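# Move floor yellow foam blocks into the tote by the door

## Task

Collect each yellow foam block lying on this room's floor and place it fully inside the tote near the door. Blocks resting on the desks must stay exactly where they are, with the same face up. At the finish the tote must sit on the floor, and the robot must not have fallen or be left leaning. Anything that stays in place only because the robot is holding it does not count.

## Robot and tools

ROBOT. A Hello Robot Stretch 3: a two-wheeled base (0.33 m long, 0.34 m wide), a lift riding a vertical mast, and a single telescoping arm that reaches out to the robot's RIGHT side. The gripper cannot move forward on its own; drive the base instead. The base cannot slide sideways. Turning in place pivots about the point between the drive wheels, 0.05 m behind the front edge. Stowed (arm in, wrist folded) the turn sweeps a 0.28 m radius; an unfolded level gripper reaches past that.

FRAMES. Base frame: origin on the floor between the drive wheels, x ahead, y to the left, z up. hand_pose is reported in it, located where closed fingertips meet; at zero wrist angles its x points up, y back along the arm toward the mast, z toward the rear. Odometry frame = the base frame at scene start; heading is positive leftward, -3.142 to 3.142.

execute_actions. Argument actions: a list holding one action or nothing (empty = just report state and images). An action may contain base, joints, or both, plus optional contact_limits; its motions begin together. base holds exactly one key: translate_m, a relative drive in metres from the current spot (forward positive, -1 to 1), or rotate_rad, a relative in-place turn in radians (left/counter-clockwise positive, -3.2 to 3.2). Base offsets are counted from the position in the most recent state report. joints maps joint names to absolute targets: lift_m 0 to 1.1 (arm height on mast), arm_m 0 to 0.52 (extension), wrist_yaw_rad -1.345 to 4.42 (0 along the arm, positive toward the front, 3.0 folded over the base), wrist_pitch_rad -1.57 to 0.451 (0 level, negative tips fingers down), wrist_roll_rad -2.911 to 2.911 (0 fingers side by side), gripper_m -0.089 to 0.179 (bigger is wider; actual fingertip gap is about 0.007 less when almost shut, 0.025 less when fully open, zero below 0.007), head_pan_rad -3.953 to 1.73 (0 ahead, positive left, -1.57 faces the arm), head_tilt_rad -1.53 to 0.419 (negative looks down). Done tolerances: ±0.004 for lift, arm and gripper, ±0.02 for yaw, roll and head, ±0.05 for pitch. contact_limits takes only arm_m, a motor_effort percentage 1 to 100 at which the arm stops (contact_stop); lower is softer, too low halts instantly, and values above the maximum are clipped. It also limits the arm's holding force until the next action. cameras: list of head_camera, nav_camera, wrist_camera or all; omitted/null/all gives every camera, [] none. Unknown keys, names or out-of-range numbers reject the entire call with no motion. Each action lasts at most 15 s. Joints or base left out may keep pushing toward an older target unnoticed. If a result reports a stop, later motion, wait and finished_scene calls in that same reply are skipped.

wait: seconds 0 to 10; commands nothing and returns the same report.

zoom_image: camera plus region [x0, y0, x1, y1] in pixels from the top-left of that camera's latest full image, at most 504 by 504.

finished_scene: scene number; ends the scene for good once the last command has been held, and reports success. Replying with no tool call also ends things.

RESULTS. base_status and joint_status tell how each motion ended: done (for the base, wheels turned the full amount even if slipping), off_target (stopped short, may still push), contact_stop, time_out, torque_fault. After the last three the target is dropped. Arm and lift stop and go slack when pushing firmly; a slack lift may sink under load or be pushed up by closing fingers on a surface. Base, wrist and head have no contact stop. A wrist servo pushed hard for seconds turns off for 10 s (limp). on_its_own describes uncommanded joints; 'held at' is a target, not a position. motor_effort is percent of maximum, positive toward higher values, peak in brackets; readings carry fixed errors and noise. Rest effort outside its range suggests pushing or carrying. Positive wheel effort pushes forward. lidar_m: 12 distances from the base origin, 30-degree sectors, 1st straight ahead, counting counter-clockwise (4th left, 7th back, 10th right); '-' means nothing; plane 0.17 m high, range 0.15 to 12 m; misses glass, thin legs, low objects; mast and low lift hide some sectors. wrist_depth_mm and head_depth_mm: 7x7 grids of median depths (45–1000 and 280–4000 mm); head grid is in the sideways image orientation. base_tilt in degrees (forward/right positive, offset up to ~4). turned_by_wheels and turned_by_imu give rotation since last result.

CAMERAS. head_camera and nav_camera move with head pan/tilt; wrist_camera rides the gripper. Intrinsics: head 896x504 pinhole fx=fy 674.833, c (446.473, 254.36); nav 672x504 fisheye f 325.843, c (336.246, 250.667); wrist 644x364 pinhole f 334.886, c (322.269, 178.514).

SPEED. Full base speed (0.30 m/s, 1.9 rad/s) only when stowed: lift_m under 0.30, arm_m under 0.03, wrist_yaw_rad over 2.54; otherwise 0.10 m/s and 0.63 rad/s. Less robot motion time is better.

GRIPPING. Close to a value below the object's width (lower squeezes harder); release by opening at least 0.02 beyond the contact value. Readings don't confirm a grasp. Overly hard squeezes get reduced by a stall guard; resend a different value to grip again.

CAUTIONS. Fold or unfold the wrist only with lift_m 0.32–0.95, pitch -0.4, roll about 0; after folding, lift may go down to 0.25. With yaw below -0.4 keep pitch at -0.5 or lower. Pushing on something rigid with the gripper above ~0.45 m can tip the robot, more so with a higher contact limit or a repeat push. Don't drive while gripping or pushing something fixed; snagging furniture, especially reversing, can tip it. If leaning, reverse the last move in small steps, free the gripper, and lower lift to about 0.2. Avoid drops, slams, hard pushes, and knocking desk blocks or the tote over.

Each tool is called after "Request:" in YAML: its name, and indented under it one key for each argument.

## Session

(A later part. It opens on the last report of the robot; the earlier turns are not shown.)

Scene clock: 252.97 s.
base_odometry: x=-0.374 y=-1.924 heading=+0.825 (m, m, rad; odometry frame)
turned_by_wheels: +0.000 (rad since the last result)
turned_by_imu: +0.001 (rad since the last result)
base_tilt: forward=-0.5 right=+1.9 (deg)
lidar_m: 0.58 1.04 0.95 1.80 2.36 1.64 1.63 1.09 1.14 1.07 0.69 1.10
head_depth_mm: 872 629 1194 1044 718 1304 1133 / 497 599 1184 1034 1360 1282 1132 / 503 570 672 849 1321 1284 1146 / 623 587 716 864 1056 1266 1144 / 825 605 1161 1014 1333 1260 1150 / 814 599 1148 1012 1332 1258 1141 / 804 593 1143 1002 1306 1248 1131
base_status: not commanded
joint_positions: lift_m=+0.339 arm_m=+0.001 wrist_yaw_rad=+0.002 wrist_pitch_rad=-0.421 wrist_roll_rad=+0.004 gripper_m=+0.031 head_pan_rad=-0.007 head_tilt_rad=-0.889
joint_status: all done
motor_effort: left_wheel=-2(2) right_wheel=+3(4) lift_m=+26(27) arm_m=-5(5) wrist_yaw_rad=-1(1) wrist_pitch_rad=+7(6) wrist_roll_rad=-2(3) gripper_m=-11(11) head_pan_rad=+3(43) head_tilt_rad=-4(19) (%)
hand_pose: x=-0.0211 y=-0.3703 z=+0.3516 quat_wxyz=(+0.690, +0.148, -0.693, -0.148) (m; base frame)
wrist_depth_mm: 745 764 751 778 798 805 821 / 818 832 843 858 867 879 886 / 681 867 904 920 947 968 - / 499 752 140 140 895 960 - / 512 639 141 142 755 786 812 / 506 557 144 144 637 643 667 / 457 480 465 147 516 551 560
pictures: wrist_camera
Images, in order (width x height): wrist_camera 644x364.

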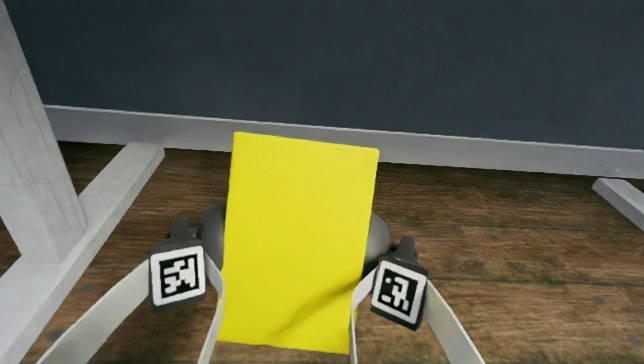

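Request:
execute_actions:
  actions:
    - {"base":{"rotate_rad":-1.3},"joints":{"wrist_yaw_rad":2.7}}
  cameras: []

Request:
execute_actions:
  actions:
    - {"base":{"rotate_rad":-0.33},"joints":{"lift_m":0.285}}
  cameras: []

Request:
execute_actions:
  actions:
    - {"base":{"translate_m":-1.0}}
  cameras: []

Request:
execute_actions:
  actions:
    - {"base":{"translate_m":-1.0}}
  cameras: []

Request:
execute_actions:
  actions:
    - {"base":{"translate_m":-0.18}}
  cameras: []

Request:
execute_actions:
  actions:
    - {"base":{"rotate_rad":-1.4}}
  cameras: []

Request:
execute_actions:
  actions:
    - {"base":{"translate_m":-1.0}}
  cameras: []

Scene clock: 275.63 s.
base_odometry: x=-0.374 y=-1.924 heading=-0.475 (m, m, rad; odometry frame)
turned_by_wheels: -1.300 (rad since the last result)
turned_by_imu: -1.311 (rad since the last result)
base_tilt: forward=-0.5 right=+1.7 (deg)
lidar_m: 0.69 0.69 0.58 1.03 0.96 1.02 2.69 2.34 1.64 2.00 1.09 1.07
head_depth_mm: 897 1020 951 781 661 575 1159 / 913 1039 941 776 657 582 1154 / 927 1065 936 768 656 589 1152 / 942 1060 929 765 649 599 1146 / 959 1081 923 761 646 1223 1139 / 980 1085 916 755 643 1216 1142 / 1000 1134 908 751 640 1248 1126
base_status: done
joint_positions: lift_m=+0.339 arm_m=+0.001 wrist_yaw_rad=+2.697 wrist_pitch_rad=-0.421 wrist_roll_rad=+0.004 gripper_m=+0.031 head_pan_rad=-0.007 head_tilt_rad=-0.889
joint_status: all done
motor_effort: left_wheel=+3(7) right_wheel=-4(8) lift_m=+26(26) arm_m=-4(4) wrist_yaw_rad=+3(3) wrist_pitch_rad=+6(6) wrist_roll_rad=-2(2) gripper_m=-11(12) head_pan_rad=+3(4) head_tilt_rad=-4(5) (%)
hand_pose: x=+0.0752 y=+0.0560 z=+0.3516 quat_wxyz=(+0.297, +0.708, -0.009, +0.641) (m; base frame)
wrist_depth_mm: 901 957 949 - - - 964 / 951 980 - - - - 979 / 773 819 821 887 - - 960 / 667 692 140 140 848 936 604 / 642 648 141 142 764 720 682 / - 564 144 144 612 628 655 / - 492 146 147 519 549 560
pictures: none
No camera images: the call's "cameras" was empty. Leave "cameras" out to get every camera's image.

Scene clock: 277.53 s.
base_odometry: x=-0.374 y=-1.924 heading=-0.805 (m, m, rad; odometry frame)
turned_by_wheels: -0.330 (rad since the last result)
turned_by_imu: -0.332 (rad since the last result)
base_tilt: forward=-0.5 right=+1.9 (deg)
lidar_m: 1.07 0.69 1.13 0.58 1.04 0.95 1.79 2.72 2.18 1.63 1.09 1.17
head_depth_mm: 989 1120 950 782 662 1262 1160 / 978 1101 943 775 659 1237 1156 / 962 1079 936 769 655 1234 1154 / 943 1063 927 766 650 599 1145 / 932 1055 924 759 645 597 1142 / 917 1037 918 754 643 592 1139 / 907 1023 908 751 640 578 1137
base_status: done
joint_positions: lift_m=+0.286 arm_m=+0.001 wrist_yaw_rad=+2.697 wrist_pitch_rad=-0.420 wrist_roll_rad=+0.004 gripper_m=+0.031 head_pan_rad=-0.007 head_tilt_rad=-0.889
joint_status: all done
motor_effort: left_wheel=+3(9) right_wheel=-4(13) lift_m=+10(22) arm_m=-4(4) wrist_yaw_rad=+2(2) wrist_pitch_rad=+6(6) wrist_roll_rad=-2(2) gripper_m=-10(12) head_pan_rad=+3(4) head_tilt_rad=-4(4) (%)
hand_pose: x=+0.0752 y=+0.0560 z=+0.2977 quat_wxyz=(+0.297, +0.708, -0.009, +0.641) (m; base frame)
wrist_depth_mm: 844 574 - - - 617 849 / 863 687 - - - 690 857 / 671 668 739 871 - 970 886 / 595 647 140 139 735 810 859 / 559 569 142 142 652 678 709 / - 498 144 144 568 574 580 / - - 146 147 456 485 497
pictures: none
No camera images: the call's "cameras" was empty. Leave "cameras" out to get every camera's image.

Scene clock: 282.53 s.
base_odometry: x=-1.067 y=-1.204 heading=-0.805 (m, m, rad; odometry frame)
turned_by_wheels: +0.000 (rad since the last result)
turned_by_imu: -0.003 (rad since the last result)
base_tilt: forward=-0.5 right=+1.8 (deg)
lidar_m: 1.62 1.15 0.47 0.45 0.89 0.83 1.70 1.72 1.85 2.15 1.74 1.90
head_depth_mm: 1698 2268 2102 1793 1513 1314 1157 / 1670 2223 2158 1779 1510 1313 1154 / 1659 2180 2150 1765 1490 1303 1150 / 1624 2163 2138 1762 1489 1296 1145 / 1605 2119 2108 1734 1478 1293 1142 / 1575 2075 2036 1722 1473 1287 1136 / 1565 1636 2087 1733 1465 1273 1127
base_status: done
joint_positions: lift_m=+0.286 arm_m=+0.001 wrist_yaw_rad=+2.697 wrist_pitch_rad=-0.420 wrist_roll_rad=+0.004 gripper_m=+0.031 head_pan_rad=-0.007 head_tilt_rad=-0.890
joint_status: not commanded
motor_effort: left_wheel=+3(6) right_wheel=-3(14) lift_m=+10(10) arm_m=-4(5) wrist_yaw_rad=+2(3) wrist_pitch_rad=+7(6) wrist_roll_rad=-2(2) gripper_m=-11(11) head_pan_rad=+3(3) head_tilt_rad=-4(4) (%)
hand_pose: x=+0.0751 y=+0.0561 z=+0.2977 quat_wxyz=(+0.297, +0.708, -0.009, +0.641) (m; base frame)
wrist_depth_mm: 716 759 479 - - - - / 753 814 515 - - - - / 680 689 549 801 927 - - / 541 562 140 139 797 855 937 / 496 546 141 142 670 683 719 / - 497 143 144 563 562 586 / - - 145 147 455 485 508
pictures: none
No camera images: the call's "cameras" was empty. Leave "cameras" out to get every camera's image.

Scene clock: 287.53 s.
base_odometry: x=-1.761 y=-0.483 heading=-0.804 (m, m, rad; odometry frame)
turned_by_wheels: +0.000 (rad since the last result)
turned_by_imu: -0.003 (rad since the last result)
base_tilt: forward=-0.5 right=+2.0 (deg)
lidar_m: 2.61 1.16 0.37 0.62 1.22 0.78 0.71 0.72 0.89 1.78 1.83 2.32
head_depth_mm: 2847 2750 2200 1789 1509 1315 1153 / 2939 2781 2174 1770 1513 1302 1154 / 2868 2754 2158 1761 1502 1305 1151 / 2814 2684 2121 1769 1495 1292 1149 / 2762 2679 2109 1736 1487 1280 1146 / 2682 2588 2101 1731 1475 1285 1132 / 2529 2163 2017 1602 1446 1255 1113
base_status: done
joint_positions: lift_m=+0.286 arm_m=+0.001 wrist_yaw_rad=+2.697 wrist_pitch_rad=-0.420 wrist_roll_rad=+0.004 gripper_m=+0.031 head_pan_rad=-0.007 head_tilt_rad=-0.890
joint_status: not commanded
motor_effort: left_wheel=+3(6) right_wheel=-3(13) lift_m=+10(10) arm_m=-4(4) wrist_yaw_rad=+3(2) wrist_pitch_rad=+6(6) wrist_roll_rad=-2(2) gripper_m=-11(11) head_pan_rad=+4(3) head_tilt_rad=-4(4) (%)
hand_pose: x=+0.0751 y=+0.0561 z=+0.2977 quat_wxyz=(+0.297, +0.708, -0.009, +0.641) (m; base frame)
wrist_depth_mm: - - 626 410 - - 905 / - - 688 450 - - 990 / 837 874 779 464 866 971 - / 668 686 140 139 702 820 911 / 556 573 141 142 664 678 709 / - 493 143 144 565 564 594 / - - 145 147 455 487 497
pictures: none
No camera images: the call's "cameras" was empty. Leave "cameras" out to get every camera's image.

Scene clock: 289.87 s.
base_odometry: x=-1.886 y=-0.353 heading=-0.804 (m, m, rad; odometry frame)
turned_by_wheels: +0.000 (rad since the last result)
turned_by_imu: +0.000 (rad since the last result)
base_tilt: forward=-0.6 right=+2.2 (deg)
lidar_m: 2.32 0.49 0.53 2.44 0.91 0.59 0.54 0.54 0.67 1.34 1.88 2.45
head_depth_mm: 3110 2800 2191 1798 1516 1318 1160 / 3052 2778 2181 1773 1512 1312 1156 / 3007 2796 2182 1774 1499 1302 1150 / 3016 2683 2144 1758 1507 1300 1143 / 2910 2704 2128 1737 1479 1287 1138 / 2848 2662 2099 1724 1476 1279 1135 / 2107 2239 1865 1638 1410 1237 1114
base_status: done
joint_positions: lift_m=+0.286 arm_m=+0.001 wrist_yaw_rad=+2.697 wrist_pitch_rad=-0.420 wrist_roll_rad=+0.004 gripper_m=+0.031 head_pan_rad=-0.007 head_tilt_rad=-0.890
joint_status: not commanded
motor_effort: left_wheel=+3(9) right_wheel=-4(13) lift_m=+10(10) arm_m=-4(4) wrist_yaw_rad=+2(2) wrist_pitch_rad=+6(7) wrist_roll_rad=-2(2) gripper_m=-10(12) head_pan_rad=+4(3) head_tilt_rad=-4(4) (%)
hand_pose: x=+0.0751 y=+0.0561 z=+0.2977 quat_wxyz=(+0.297, +0.708, -0.009, +0.641) (m; base frame)
wrist_depth_mm: - - - 687 501 - - / - - - 733 533 - - / 827 883 941 701 585 915 - / 672 687 140 140 647 805 918 / 563 575 142 142 655 675 716 / - 494 143 144 560 566 587 / - - 146 147 451 486 497
pictures: none
No camera images: the call's "cameras" was empty. Leave "cameras" out to get every camera's image.

Scene clock: 292.00 s.
base_odometry: x=-1.886 y=-0.353 heading=-2.204 (m, m, rad; odometry frame)
turned_by_wheels: -1.400 (rad since the last result)
turned_by_imu: -1.408 (rad since the last result)
base_tilt: forward=-0.6 right=+1.8 (deg)
lidar_m: 1.88 2.41 3.03 1.33 0.54 0.61 1.92 0.75 0.55 0.54 0.56 0.77
head_depth_mm: 1628 1591 1561 1535 1450 1301 1162 / 2057 2315 2092 1775 1506 1312 1160 / 2093 2405 2143 1776 1498 1302 1152 / 2091 2391 2124 1751 1495 1301 1153 / 2080 2394 2111 1737 1478 1283 1131 / 2002 2311 2085 1738 1477 1280 1131 / 2098 2389 2087 1721 1466 1276 1127
base_status: done
joint_positions: lift_m=+0.286 arm_m=+0.001 wrist_yaw_rad=+2.697 wrist_pitch_rad=-0.420 wrist_roll_rad=+0.004 gripper_m=+0.031 head_pan_rad=-0.007 head_tilt_rad=-0.890
joint_status: not commanded
motor_effort: left_wheel=+3(11) right_wheel=-4(13) lift_m=+10(10) arm_m=-4(5) wrist_yaw_rad=+2(2) wrist_pitch_rad=+6(6) wrist_roll_rad=-2(2) gripper_m=-12(13) head_pan_rad=+4(4) head_tilt_rad=-3(4) (%)
hand_pose: x=+0.0751 y=+0.0561 z=+0.2977 quat_wxyz=(+0.297, +0.708, -0.009, +0.641) (m; base frame)
wrist_depth_mm: - - - - - - - / 978 - - - - - - / 778 888 915 - - - - / 669 694 140 139 791 851 901 / 558 574 142 141 676 672 708 / - 497 143 144 562 561 585 / - - 146 147 455 487 499
pictures: none
No camera images: the call's "cameras" was empty. Leave "cameras" out to get every camera's image.

Scene clock: 297.00 s.
base_odometry: x=-1.294 y=+0.453 heading=-2.204 (m, m, rad; odometry frame)
turned_by_wheels: +0.000 (rad since the last result)
turned_by_imu: -0.003 (rad since the last result)
base_tilt: forward=-0.6 right=+1.9 (deg)
lidar_m: 2.12 0.62 0.53 1.20 2.01 1.49 1.43 0.70 0.53 0.52 0.54 0.75
head_depth_mm: 1543 1535 1507 1482 1423 1288 1157 / 2314 2270 2029 1778 1511 1311 1160 / 3026 2765 2156 1765 1491 1302 1156 / 3036 2693 2130 1752 1487 1294 1144 / 2950 2674 2115 1746 1480 1291 1136 / 3017 2662 2112 1729 1481 1285 1135 / 3042 2614 2083 1717 1465 1278 1129
base_status: done
joint_positions: lift_m=+0.286 arm_m=+0.001 wrist_yaw_rad=+2.697 wrist_pitch_rad=-0.420 wrist_roll_rad=+0.004 gripper_m=+0.031 head_pan_rad=-0.007 head_tilt_rad=-0.890
joint_status: not commanded
motor_effort: left_wheel=+3(7) right_wheel=-4(14) lift_m=+10(10) arm_m=-5(4) wrist_yaw_rad=+2(2) wrist_pitch_rad=+6(6) wrist_roll_rad=-2(2) gripper_m=-11(12) head_pan_rad=+3(3) head_tilt_rad=-4(3) (%)
hand_pose: x=+0.0751 y=+0.0561 z=+0.2977 quat_wxyz=(+0.297, +0.708, -0.009, +0.641) (m; base frame)
wrist_depth_mm: - - - 621 570 643 - / - - - 650 634 734 - / 834 869 932 645 709 - - / 658 686 140 140 756 870 914 / 562 577 141 142 661 679 717 / - 495 144 144 565 554 593 / - - 146 147 453 485 503
pictures: none
No camera images: the call's "cameras" was empty. Leave "cameras" out to get every camera's image.

Request:
execute_actions:
  actions:
    - {"base":{"translate_m":-0.3}}
  cameras: []

Request:
execute_actions:
  actions:
    - {"base":{"rotate_rad":-0.87},"joints":{"lift_m":0.38,"head_pan_rad":-1.5,"head_tilt_rad":-1.2}}
  cameras: []

Request:
execute_actions:
  actions:
    - {"base":{"translate_m":-0.27},"joints":{"wrist_yaw_rad":0,"arm_m":0.05}}
  cameras: []

Request:
execute_actions:
  actions:
    - {"base":{"translate_m":-0.18},"joints":{"wrist_pitch_rad":-1.5,"arm_m":0.26,"lift_m":0.32}}

Scene clock: 316.10 s.
base_odometry: x=-1.116 y=+0.695 heading=-2.204 (m, m, rad; odometry frame)
turned_by_wheels: +0.000 (rad since the last result)
turned_by_imu: +0.000 (rad since the last result)
base_tilt: forward=-0.5 right=+1.8 (deg)
lidar_m: 2.09 0.75 0.86 2.43 1.59 1.17 1.13 0.70 0.52 0.49 0.54 0.75
head_depth_mm: 1521 1540 1510 1459 1406 1290 1163 / 2299 2261 2050 1775 1511 1312 1156 / 3265 2734 2150 1756 1494 1304 1152 / 3236 2713 2127 1744 1491 1301 1148 / 3202 2680 2132 1733 1482 1290 1145 / 3256 2654 2096 1748 1470 1286 1139 / 3295 2647 2088 1639 1431 1275 1131
base_status: done
joint_positions: lift_m=+0.286 arm_m=+0.001 wrist_yaw_rad=+2.697 wrist_pitch_rad=-0.420 wrist_roll_rad=+0.004 gripper_m=+0.031 head_pan_rad=-0.007 head_tilt_rad=-0.890
joint_status: not commanded
motor_effort: left_wheel=+3(7) right_wheel=-4(14) lift_m=+10(10) arm_m=-4(4) wrist_yaw_rad=+2(2) wrist_pitch_rad=+6(6) wrist_roll_rad=-2(2) gripper_m=-12(12) head_pan_rad=+3(3) head_tilt_rad=-4(3) (%)
hand_pose: x=+0.0751 y=+0.0561 z=+0.2977 quat_wxyz=(+0.297, +0.708, -0.009, +0.641) (m; base frame)
wrist_depth_mm: - - - - 829 672 764 / - - - - 883 735 876 / 822 875 928 984 897 852 - / 655 690 140 139 793 865 915 / 560 572 141 142 667 677 713 / - 498 143 144 567 561 584 / - - 146 147 455 485 494
pictures: none
No camera images: the call's "cameras" was empty. Leave "cameras" out to get every camera's image.

Scene clock: 318.10 s.
base_odometry: x=-1.116 y=+0.695 heading=-3.074 (m, m, rad; odometry frame)
turned_by_wheels: -0.870 (rad since the last result)
turned_by_imu: -0.877 (rad since the last result)
base_tilt: forward=-0.6 right=+1.9 (deg)
lidar_m: 0.58 0.93 1.03 0.74 1.06 2.63 1.38 1.14 1.14 0.61 0.50 0.49
head_depth_mm: 1134 1412 1564 1441 1277 1206 1136 / 930 1288 1548 1429 1313 1204 - / 810 1030 1434 1416 1310 - - / 721 887 1159 1397 1304 - - / 645 778 980 1325 1299 1198 776 / 588 690 852 1092 1279 1187 1098 / 537 624 747 933 1225 1187 1099
base_status: done
joint_positions: lift_m=+0.379 arm_m=+0.001 wrist_yaw_rad=+2.697 wrist_pitch_rad=-0.420 wrist_roll_rad=+0.004 gripper_m=+0.031 head_pan_rad=-1.493 head_tilt_rad=-1.186
joint_status: all done
motor_effort: left_wheel=+3(10) right_wheel=-4(13) lift_m=+26(26) arm_m=-5(4) wrist_yaw_rad=+2(2) wrist_pitch_rad=+6(7) wrist_roll_rad=-2(2) gripper_m=-12(11) head_pan_rad=-4(47) head_tilt_rad=-6(22) (%)
hand_pose: x=+0.0751 y=+0.0561 z=+0.3916 quat_wxyz=(+0.297, +0.708, -0.009, +0.641) (m; base frame)
wrist_depth_mm: 778 718 940 - - - 996 / 876 775 - - - - 928 / 940 866 998 - - - 874 / 818 861 140 140 974 - 800 / 684 717 141 142 827 843 736 / - 609 144 144 691 695 677 / - 522 509 147 558 601 598
pictures: none
No camera images: the call's "cameras" was empty. Leave "cameras" out to get every camera's image.

Scene clock: 322.03 s.
base_odometry: x=-0.847 y=+0.713 heading=-3.074 (m, m, rad; odometry frame)
turned_by_wheels: +0.000 (rad since the last result)
turned_by_imu: +0.000 (rad since the last result)
base_tilt: forward=-0.5 right=+1.8 (deg)
lidar_m: 0.81 1.29 0.81 0.86 1.37 2.23 1.16 0.96 0.96 0.86 0.71 0.71
head_depth_mm: 1033 1180 1393 1431 1269 1207 1137 / 1127 1311 1511 1430 1267 1203 - / 1193 1437 1578 1416 1312 - - / 1066 1311 1540 1412 1293 - - / 928 1107 1407 1411 1288 1196 1102 / 839 993 1219 1396 1284 1183 1105 / 768 896 1077 1350 1286 1181 1098
base_status: done
joint_positions: lift_m=+0.379 arm_m=+0.050 wrist_yaw_rad=+0.003 wrist_pitch_rad=-0.420 wrist_roll_rad=+0.004 gripper_m=+0.031 head_pan_rad=-1.493 head_tilt_rad=-1.186
joint_status: all done
motor_effort: left_wheel=+3(3) right_wheel=-4(10) lift_m=+26(26) arm_m=+2(2) wrist_yaw_rad=-2(3) wrist_pitch_rad=+6(6) wrist_roll_rad=-1(2) gripper_m=-11(11) head_pan_rad=-4(3) head_tilt_rad=-5(6) (%)
hand_pose: x=-0.0208 y=-0.4188 z=+0.3916 quat_wxyz=(+0.691, +0.148, -0.692, -0.147) (m; base frame)
wrist_depth_mm: 417 482 574 804 746 629 538 / 440 519 628 865 784 654 560 / 462 554 650 906 822 693 589 / 493 589 140 140 858 735 611 / 522 628 141 142 821 742 642 / 554 618 144 144 690 695 672 / 517 522 509 147 561 603 622
pictures: none
No camera images: the call's "cameras" was empty. Leave "cameras" out to get every camera's image.

Scene clock: 325.10 s.
base_odometry: x=-0.667 y=+0.725 heading=-3.074 (m, m, rad; odometry frame)
turned_by_wheels: +0.000 (rad since the last result)
turned_by_imu: +0.000 (rad since the last result)
base_tilt: forward=-0.6 right=+2.1 (deg)
lidar_m: 0.96 1.54 0.90 0.99 1.58 1.95 1.03 0.85 0.84 0.94 0.85 0.84
head_depth_mm: 901 1035 1218 1391 1314 1207 1131 / 978 1148 1380 1433 1288 1215 - / 1082 1278 1502 1469 1280 - - / 1214 1451 1569 1436 1274 1233 - / 1140 1374 1535 1405 1273 1188 1097 / 1028 1210 1480 1397 1286 1183 1101 / 925 1079 1290 1389 1280 1180 1100
base_status: done
joint_positions: lift_m=+0.321 arm_m=+0.260 wrist_yaw_rad=+0.002 wrist_pitch_rad=-1.496 wrist_roll_rad=+0.004 gripper_m=+0.031 head_pan_rad=-1.493 head_tilt_rad=-1.186
joint_status: all done
motor_effort: left_wheel=+3(4) right_wheel=-4(11) lift_m=+10(22) arm_m=+3(3) wrist_yaw_rad=-1(2) wrist_pitch_rad=-1(5) wrist_roll_rad=-2(1) gripper_m=-12(12) head_pan_rad=-3(4) head_tilt_rad=-5(5) (%)
hand_pose: x=-0.0216 y=-0.3997 z=+0.2019 quat_wxyz=(+0.518, +0.481, -0.518, -0.482) (m; base frame)
wrist_depth_mm: 342 343 347 351 352 357 365 / 348 348 352 354 358 364 369 / 352 354 270 315 318 284 376 / 355 357 139 139 323 319 379 / 362 368 141 142 348 318 388 / 366 369 144 144 380 316 393 / 372 377 254 147 268 276 402
pictures: head_camera (sideways: a quarter turn clockwise sets it upright), nav_camera (sideways: a quarter turn counterclockwise sets it upright), wrist_camera
Images, in order (width x height): head_camera 896x504, nav_camera 672x504, wrist_camera 644x364.

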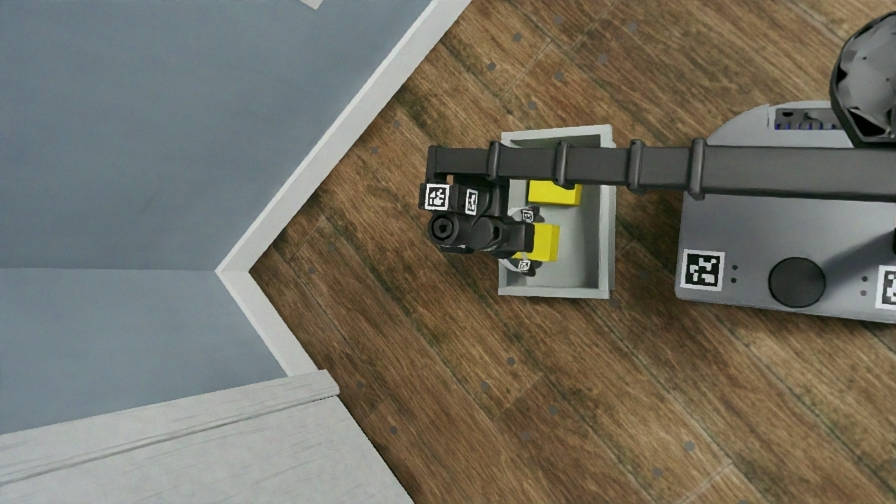

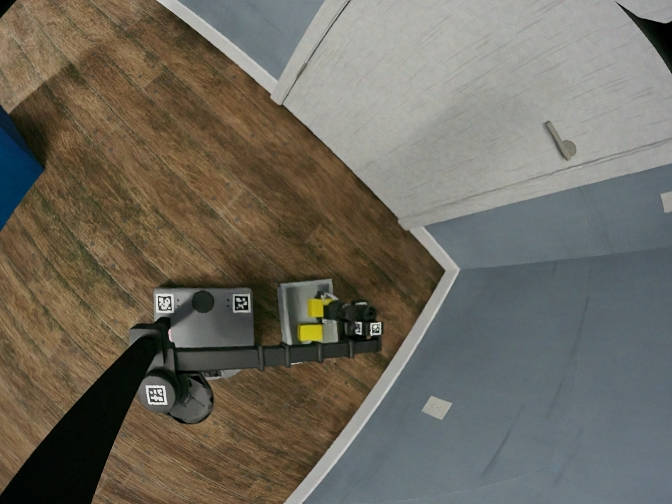

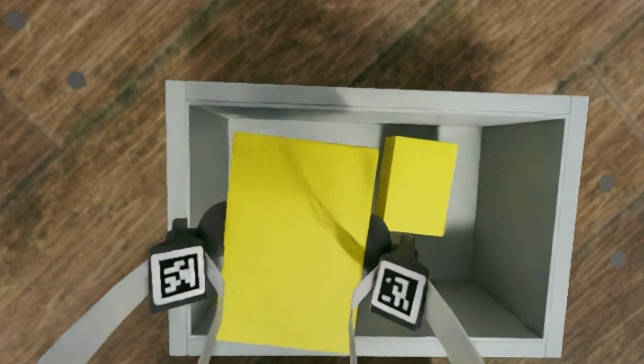

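Good.

Request:
execute_actions:
  actions:
    - {"joints":{"lift_m":0.153,"arm_m":0.25}}
  cameras: []

Request:
execute_actions:
  actions:
    - {"joints":{"gripper_m":0.09}}
  cameras: []

Request:
execute_actions:
  actions:
    - {"joints":{"lift_m":0.3,"head_pan_rad":-3.3,"head_tilt_rad":-0.8}}

Scene clock: 336.83 s.
base_odometry: x=-0.667 y=+0.725 heading=-3.074 (m, m, rad; odometry frame)
turned_by_wheels: +0.000 (rad since the last result)
turned_by_imu: +0.001 (rad since the last result)
base_tilt: forward=-0.5 right=+1.9 (deg)
lidar_m: 0.96 1.54 0.90 0.99 1.59 1.95 1.03 0.85 0.84 0.94 0.85 0.84
head_depth_mm: 900 1037 1221 1393 1320 1209 1117 / 986 1149 1383 1425 1286 1207 - / 1086 1284 1502 1434 1292 - - / 1209 1458 1553 1418 1281 1233 - / 1139 1377 1532 1400 1277 1199 1104 / 1030 1212 1475 1410 1290 1190 1096 / 922 1079 1287 1396 1279 1175 1101
base_status: not commanded
joint_positions: lift_m=+0.154 arm_m=+0.250 wrist_yaw_rad=+0.002 wrist_pitch_rad=-1.497 wrist_roll_rad=+0.004 gripper_m=+0.031 head_pan_rad=-1.493 head_tilt_rad=-1.186
joint_status: all done
motor_effort: left_wheel=+3(3) right_wheel=-4(4) lift_m=+10(11) arm_m=-4(4) wrist_yaw_rad=-1(1) wrist_pitch_rad=-1(1) wrist_roll_rad=-1(2) gripper_m=-12(11) head_pan_rad=-3(4) head_tilt_rad=-6(5) (%)
hand_pose: x=-0.0216 y=-0.3902 z=+0.0349 quat_wxyz=(+0.518, +0.481, -0.518, -0.482) (m; base frame)
wrist_depth_mm: 109 107 104 101 99 97 95 / 118 151 185 178 171 164 159 / 118 164 187 190 192 150 151 / 119 165 140 139 196 152 153 / 120 155 141 142 197 154 156 / 121 145 144 144 202 156 193 / - 184 200 147 207 208 208
pictures: none
No camera images: the call's "cameras" was empty. Leave "cameras" out to get every camera's image.

Scene clock: 337.93 s.
base_odometry: x=-0.667 y=+0.725 heading=-3.074 (m, m, rad; odometry frame)
turned_by_wheels: +0.000 (rad since the last result)
turned_by_imu: +0.000 (rad since the last result)
base_tilt: forward=-0.6 right=+2.0 (deg)
lidar_m: 0.96 1.54 0.90 0.99 1.58 1.96 1.02 0.84 0.84 0.94 0.85 0.84
head_depth_mm: 899 1038 1223 1400 1311 1207 1121 / 985 1149 1378 1423 1294 1213 - / 1085 1291 1519 1435 1290 - - / 1204 1459 1551 1414 1246 1234 - / 1142 1379 1524 1418 1275 1193 1099 / 1028 1210 1479 1396 1287 1187 1102 / 922 1083 1293 1398 1282 1178 1095
base_status: not commanded
joint_positions: lift_m=+0.154 arm_m=+0.250 wrist_yaw_rad=+0.002 wrist_pitch_rad=-1.497 wrist_roll_rad=+0.004 gripper_m=+0.090 head_pan_rad=-1.493 head_tilt_rad=-1.186
joint_status: all done
motor_effort: left_wheel=+3(3) right_wheel=-4(4) lift_m=+10(10) arm_m=-4(5) wrist_yaw_rad=-1(1) wrist_pitch_rad=-1(0) wrist_roll_rad=-1(1) gripper_m=+0(80) head_pan_rad=-4(3) head_tilt_rad=-6(6) (%)
hand_pose: x=-0.0216 y=-0.3902 z=+0.0349 quat_wxyz=(+0.518, +0.481, -0.518, -0.482) (m; base frame)
wrist_depth_mm: 109 107 104 101 99 97 95 / 118 151 185 178 170 164 159 / 118 164 188 189 192 149 151 / 119 165 190 148 195 152 153 / 120 149 149 150 197 154 156 / 121 - 152 153 - 157 192 / - 170 201 204 207 209 210
pictures: none
No camera images: the call's "cameras" was empty. Leave "cameras" out to get every camera's image.

Scene clock: 340.10 s.
base_odometry: x=-0.667 y=+0.725 heading=-3.074 (m, m, rad; odometry frame)
turned_by_wheels: +0.000 (rad since the last result)
turned_by_imu: +0.000 (rad since the last result)
base_tilt: forward=-0.6 right=+1.8 (deg)
lidar_m: 0.96 1.53 0.90 0.99 1.59 1.96 1.03 0.85 0.84 0.94 0.85 0.84
head_depth_mm: 2496 2841 2508 1982 1613 1372 1191 / 2109 2564 2456 1943 1601 1362 1181 / 1703 2014 2270 1932 1598 1355 1178 / 1437 1646 1944 1917 1581 1351 1200 / 1237 1390 1576 1775 1576 1335 1173 / 1092 1199 1346 1529 1551 1343 1169 / 967 1063 1176 1304 1450 1327 1161
base_status: not commanded
joint_positions: lift_m=+0.299 arm_m=+0.250 wrist_yaw_rad=+0.002 wrist_pitch_rad=-1.497 wrist_roll_rad=+0.004 gripper_m=+0.090 head_pan_rad=-3.293 head_tilt_rad=-0.804
joint_status: all done
motor_effort: left_wheel=+3(3) right_wheel=-4(4) lift_m=+25(26) arm_m=-4(4) wrist_yaw_rad=-1(1) wrist_pitch_rad=-1(1) wrist_roll_rad=-1(2) gripper_m=-1(1) head_pan_rad=-3(45) head_tilt_rad=+2(20) (%)
hand_pose: x=-0.0216 y=-0.3902 z=+0.1809 quat_wxyz=(+0.518, +0.481, -0.518, -0.482) (m; base frame)
wrist_depth_mm: 321 320 324 330 335 337 343 / 323 330 220 217 239 228 346 / 333 332 333 337 302 302 243 / 336 337 326 299 302 321 254 / 340 344 344 348 350 319 253 / 345 - 311 328 - 300 367 / 351 354 234 238 239 247 375
pictures: head_camera (sideways: a quarter turn clockwise sets it upright), nav_camera (sideways: a quarter turn counterclockwise sets it upright), wrist_camera
Images, in order (width x height): head_camera 896x504, nav_camera 672x504, wrist_camera 644x364.

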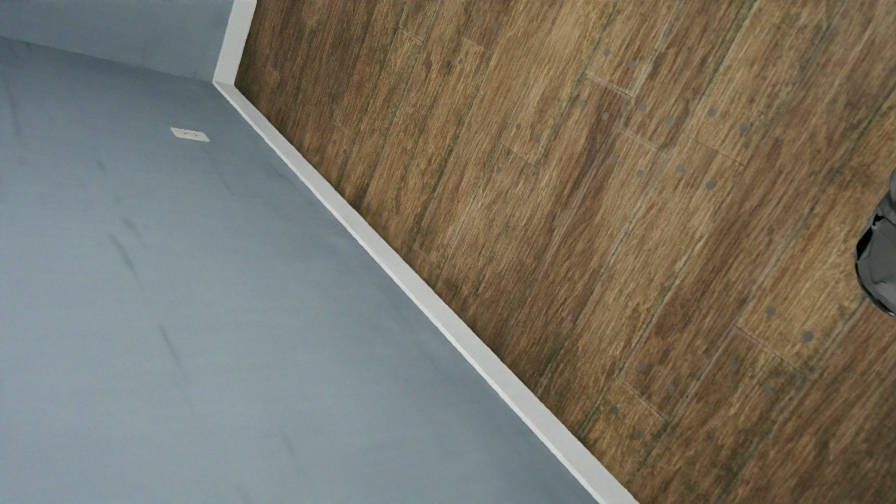

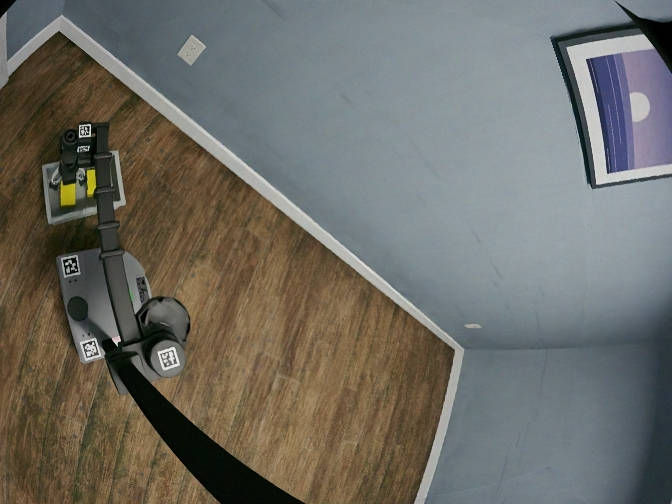

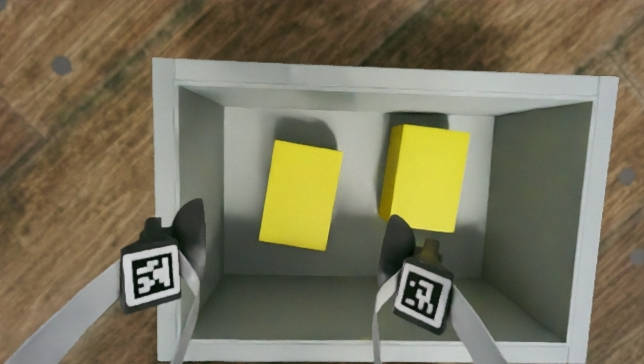

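Request:
finished_scene:
  scene: 1

The scene is finished: the task was done.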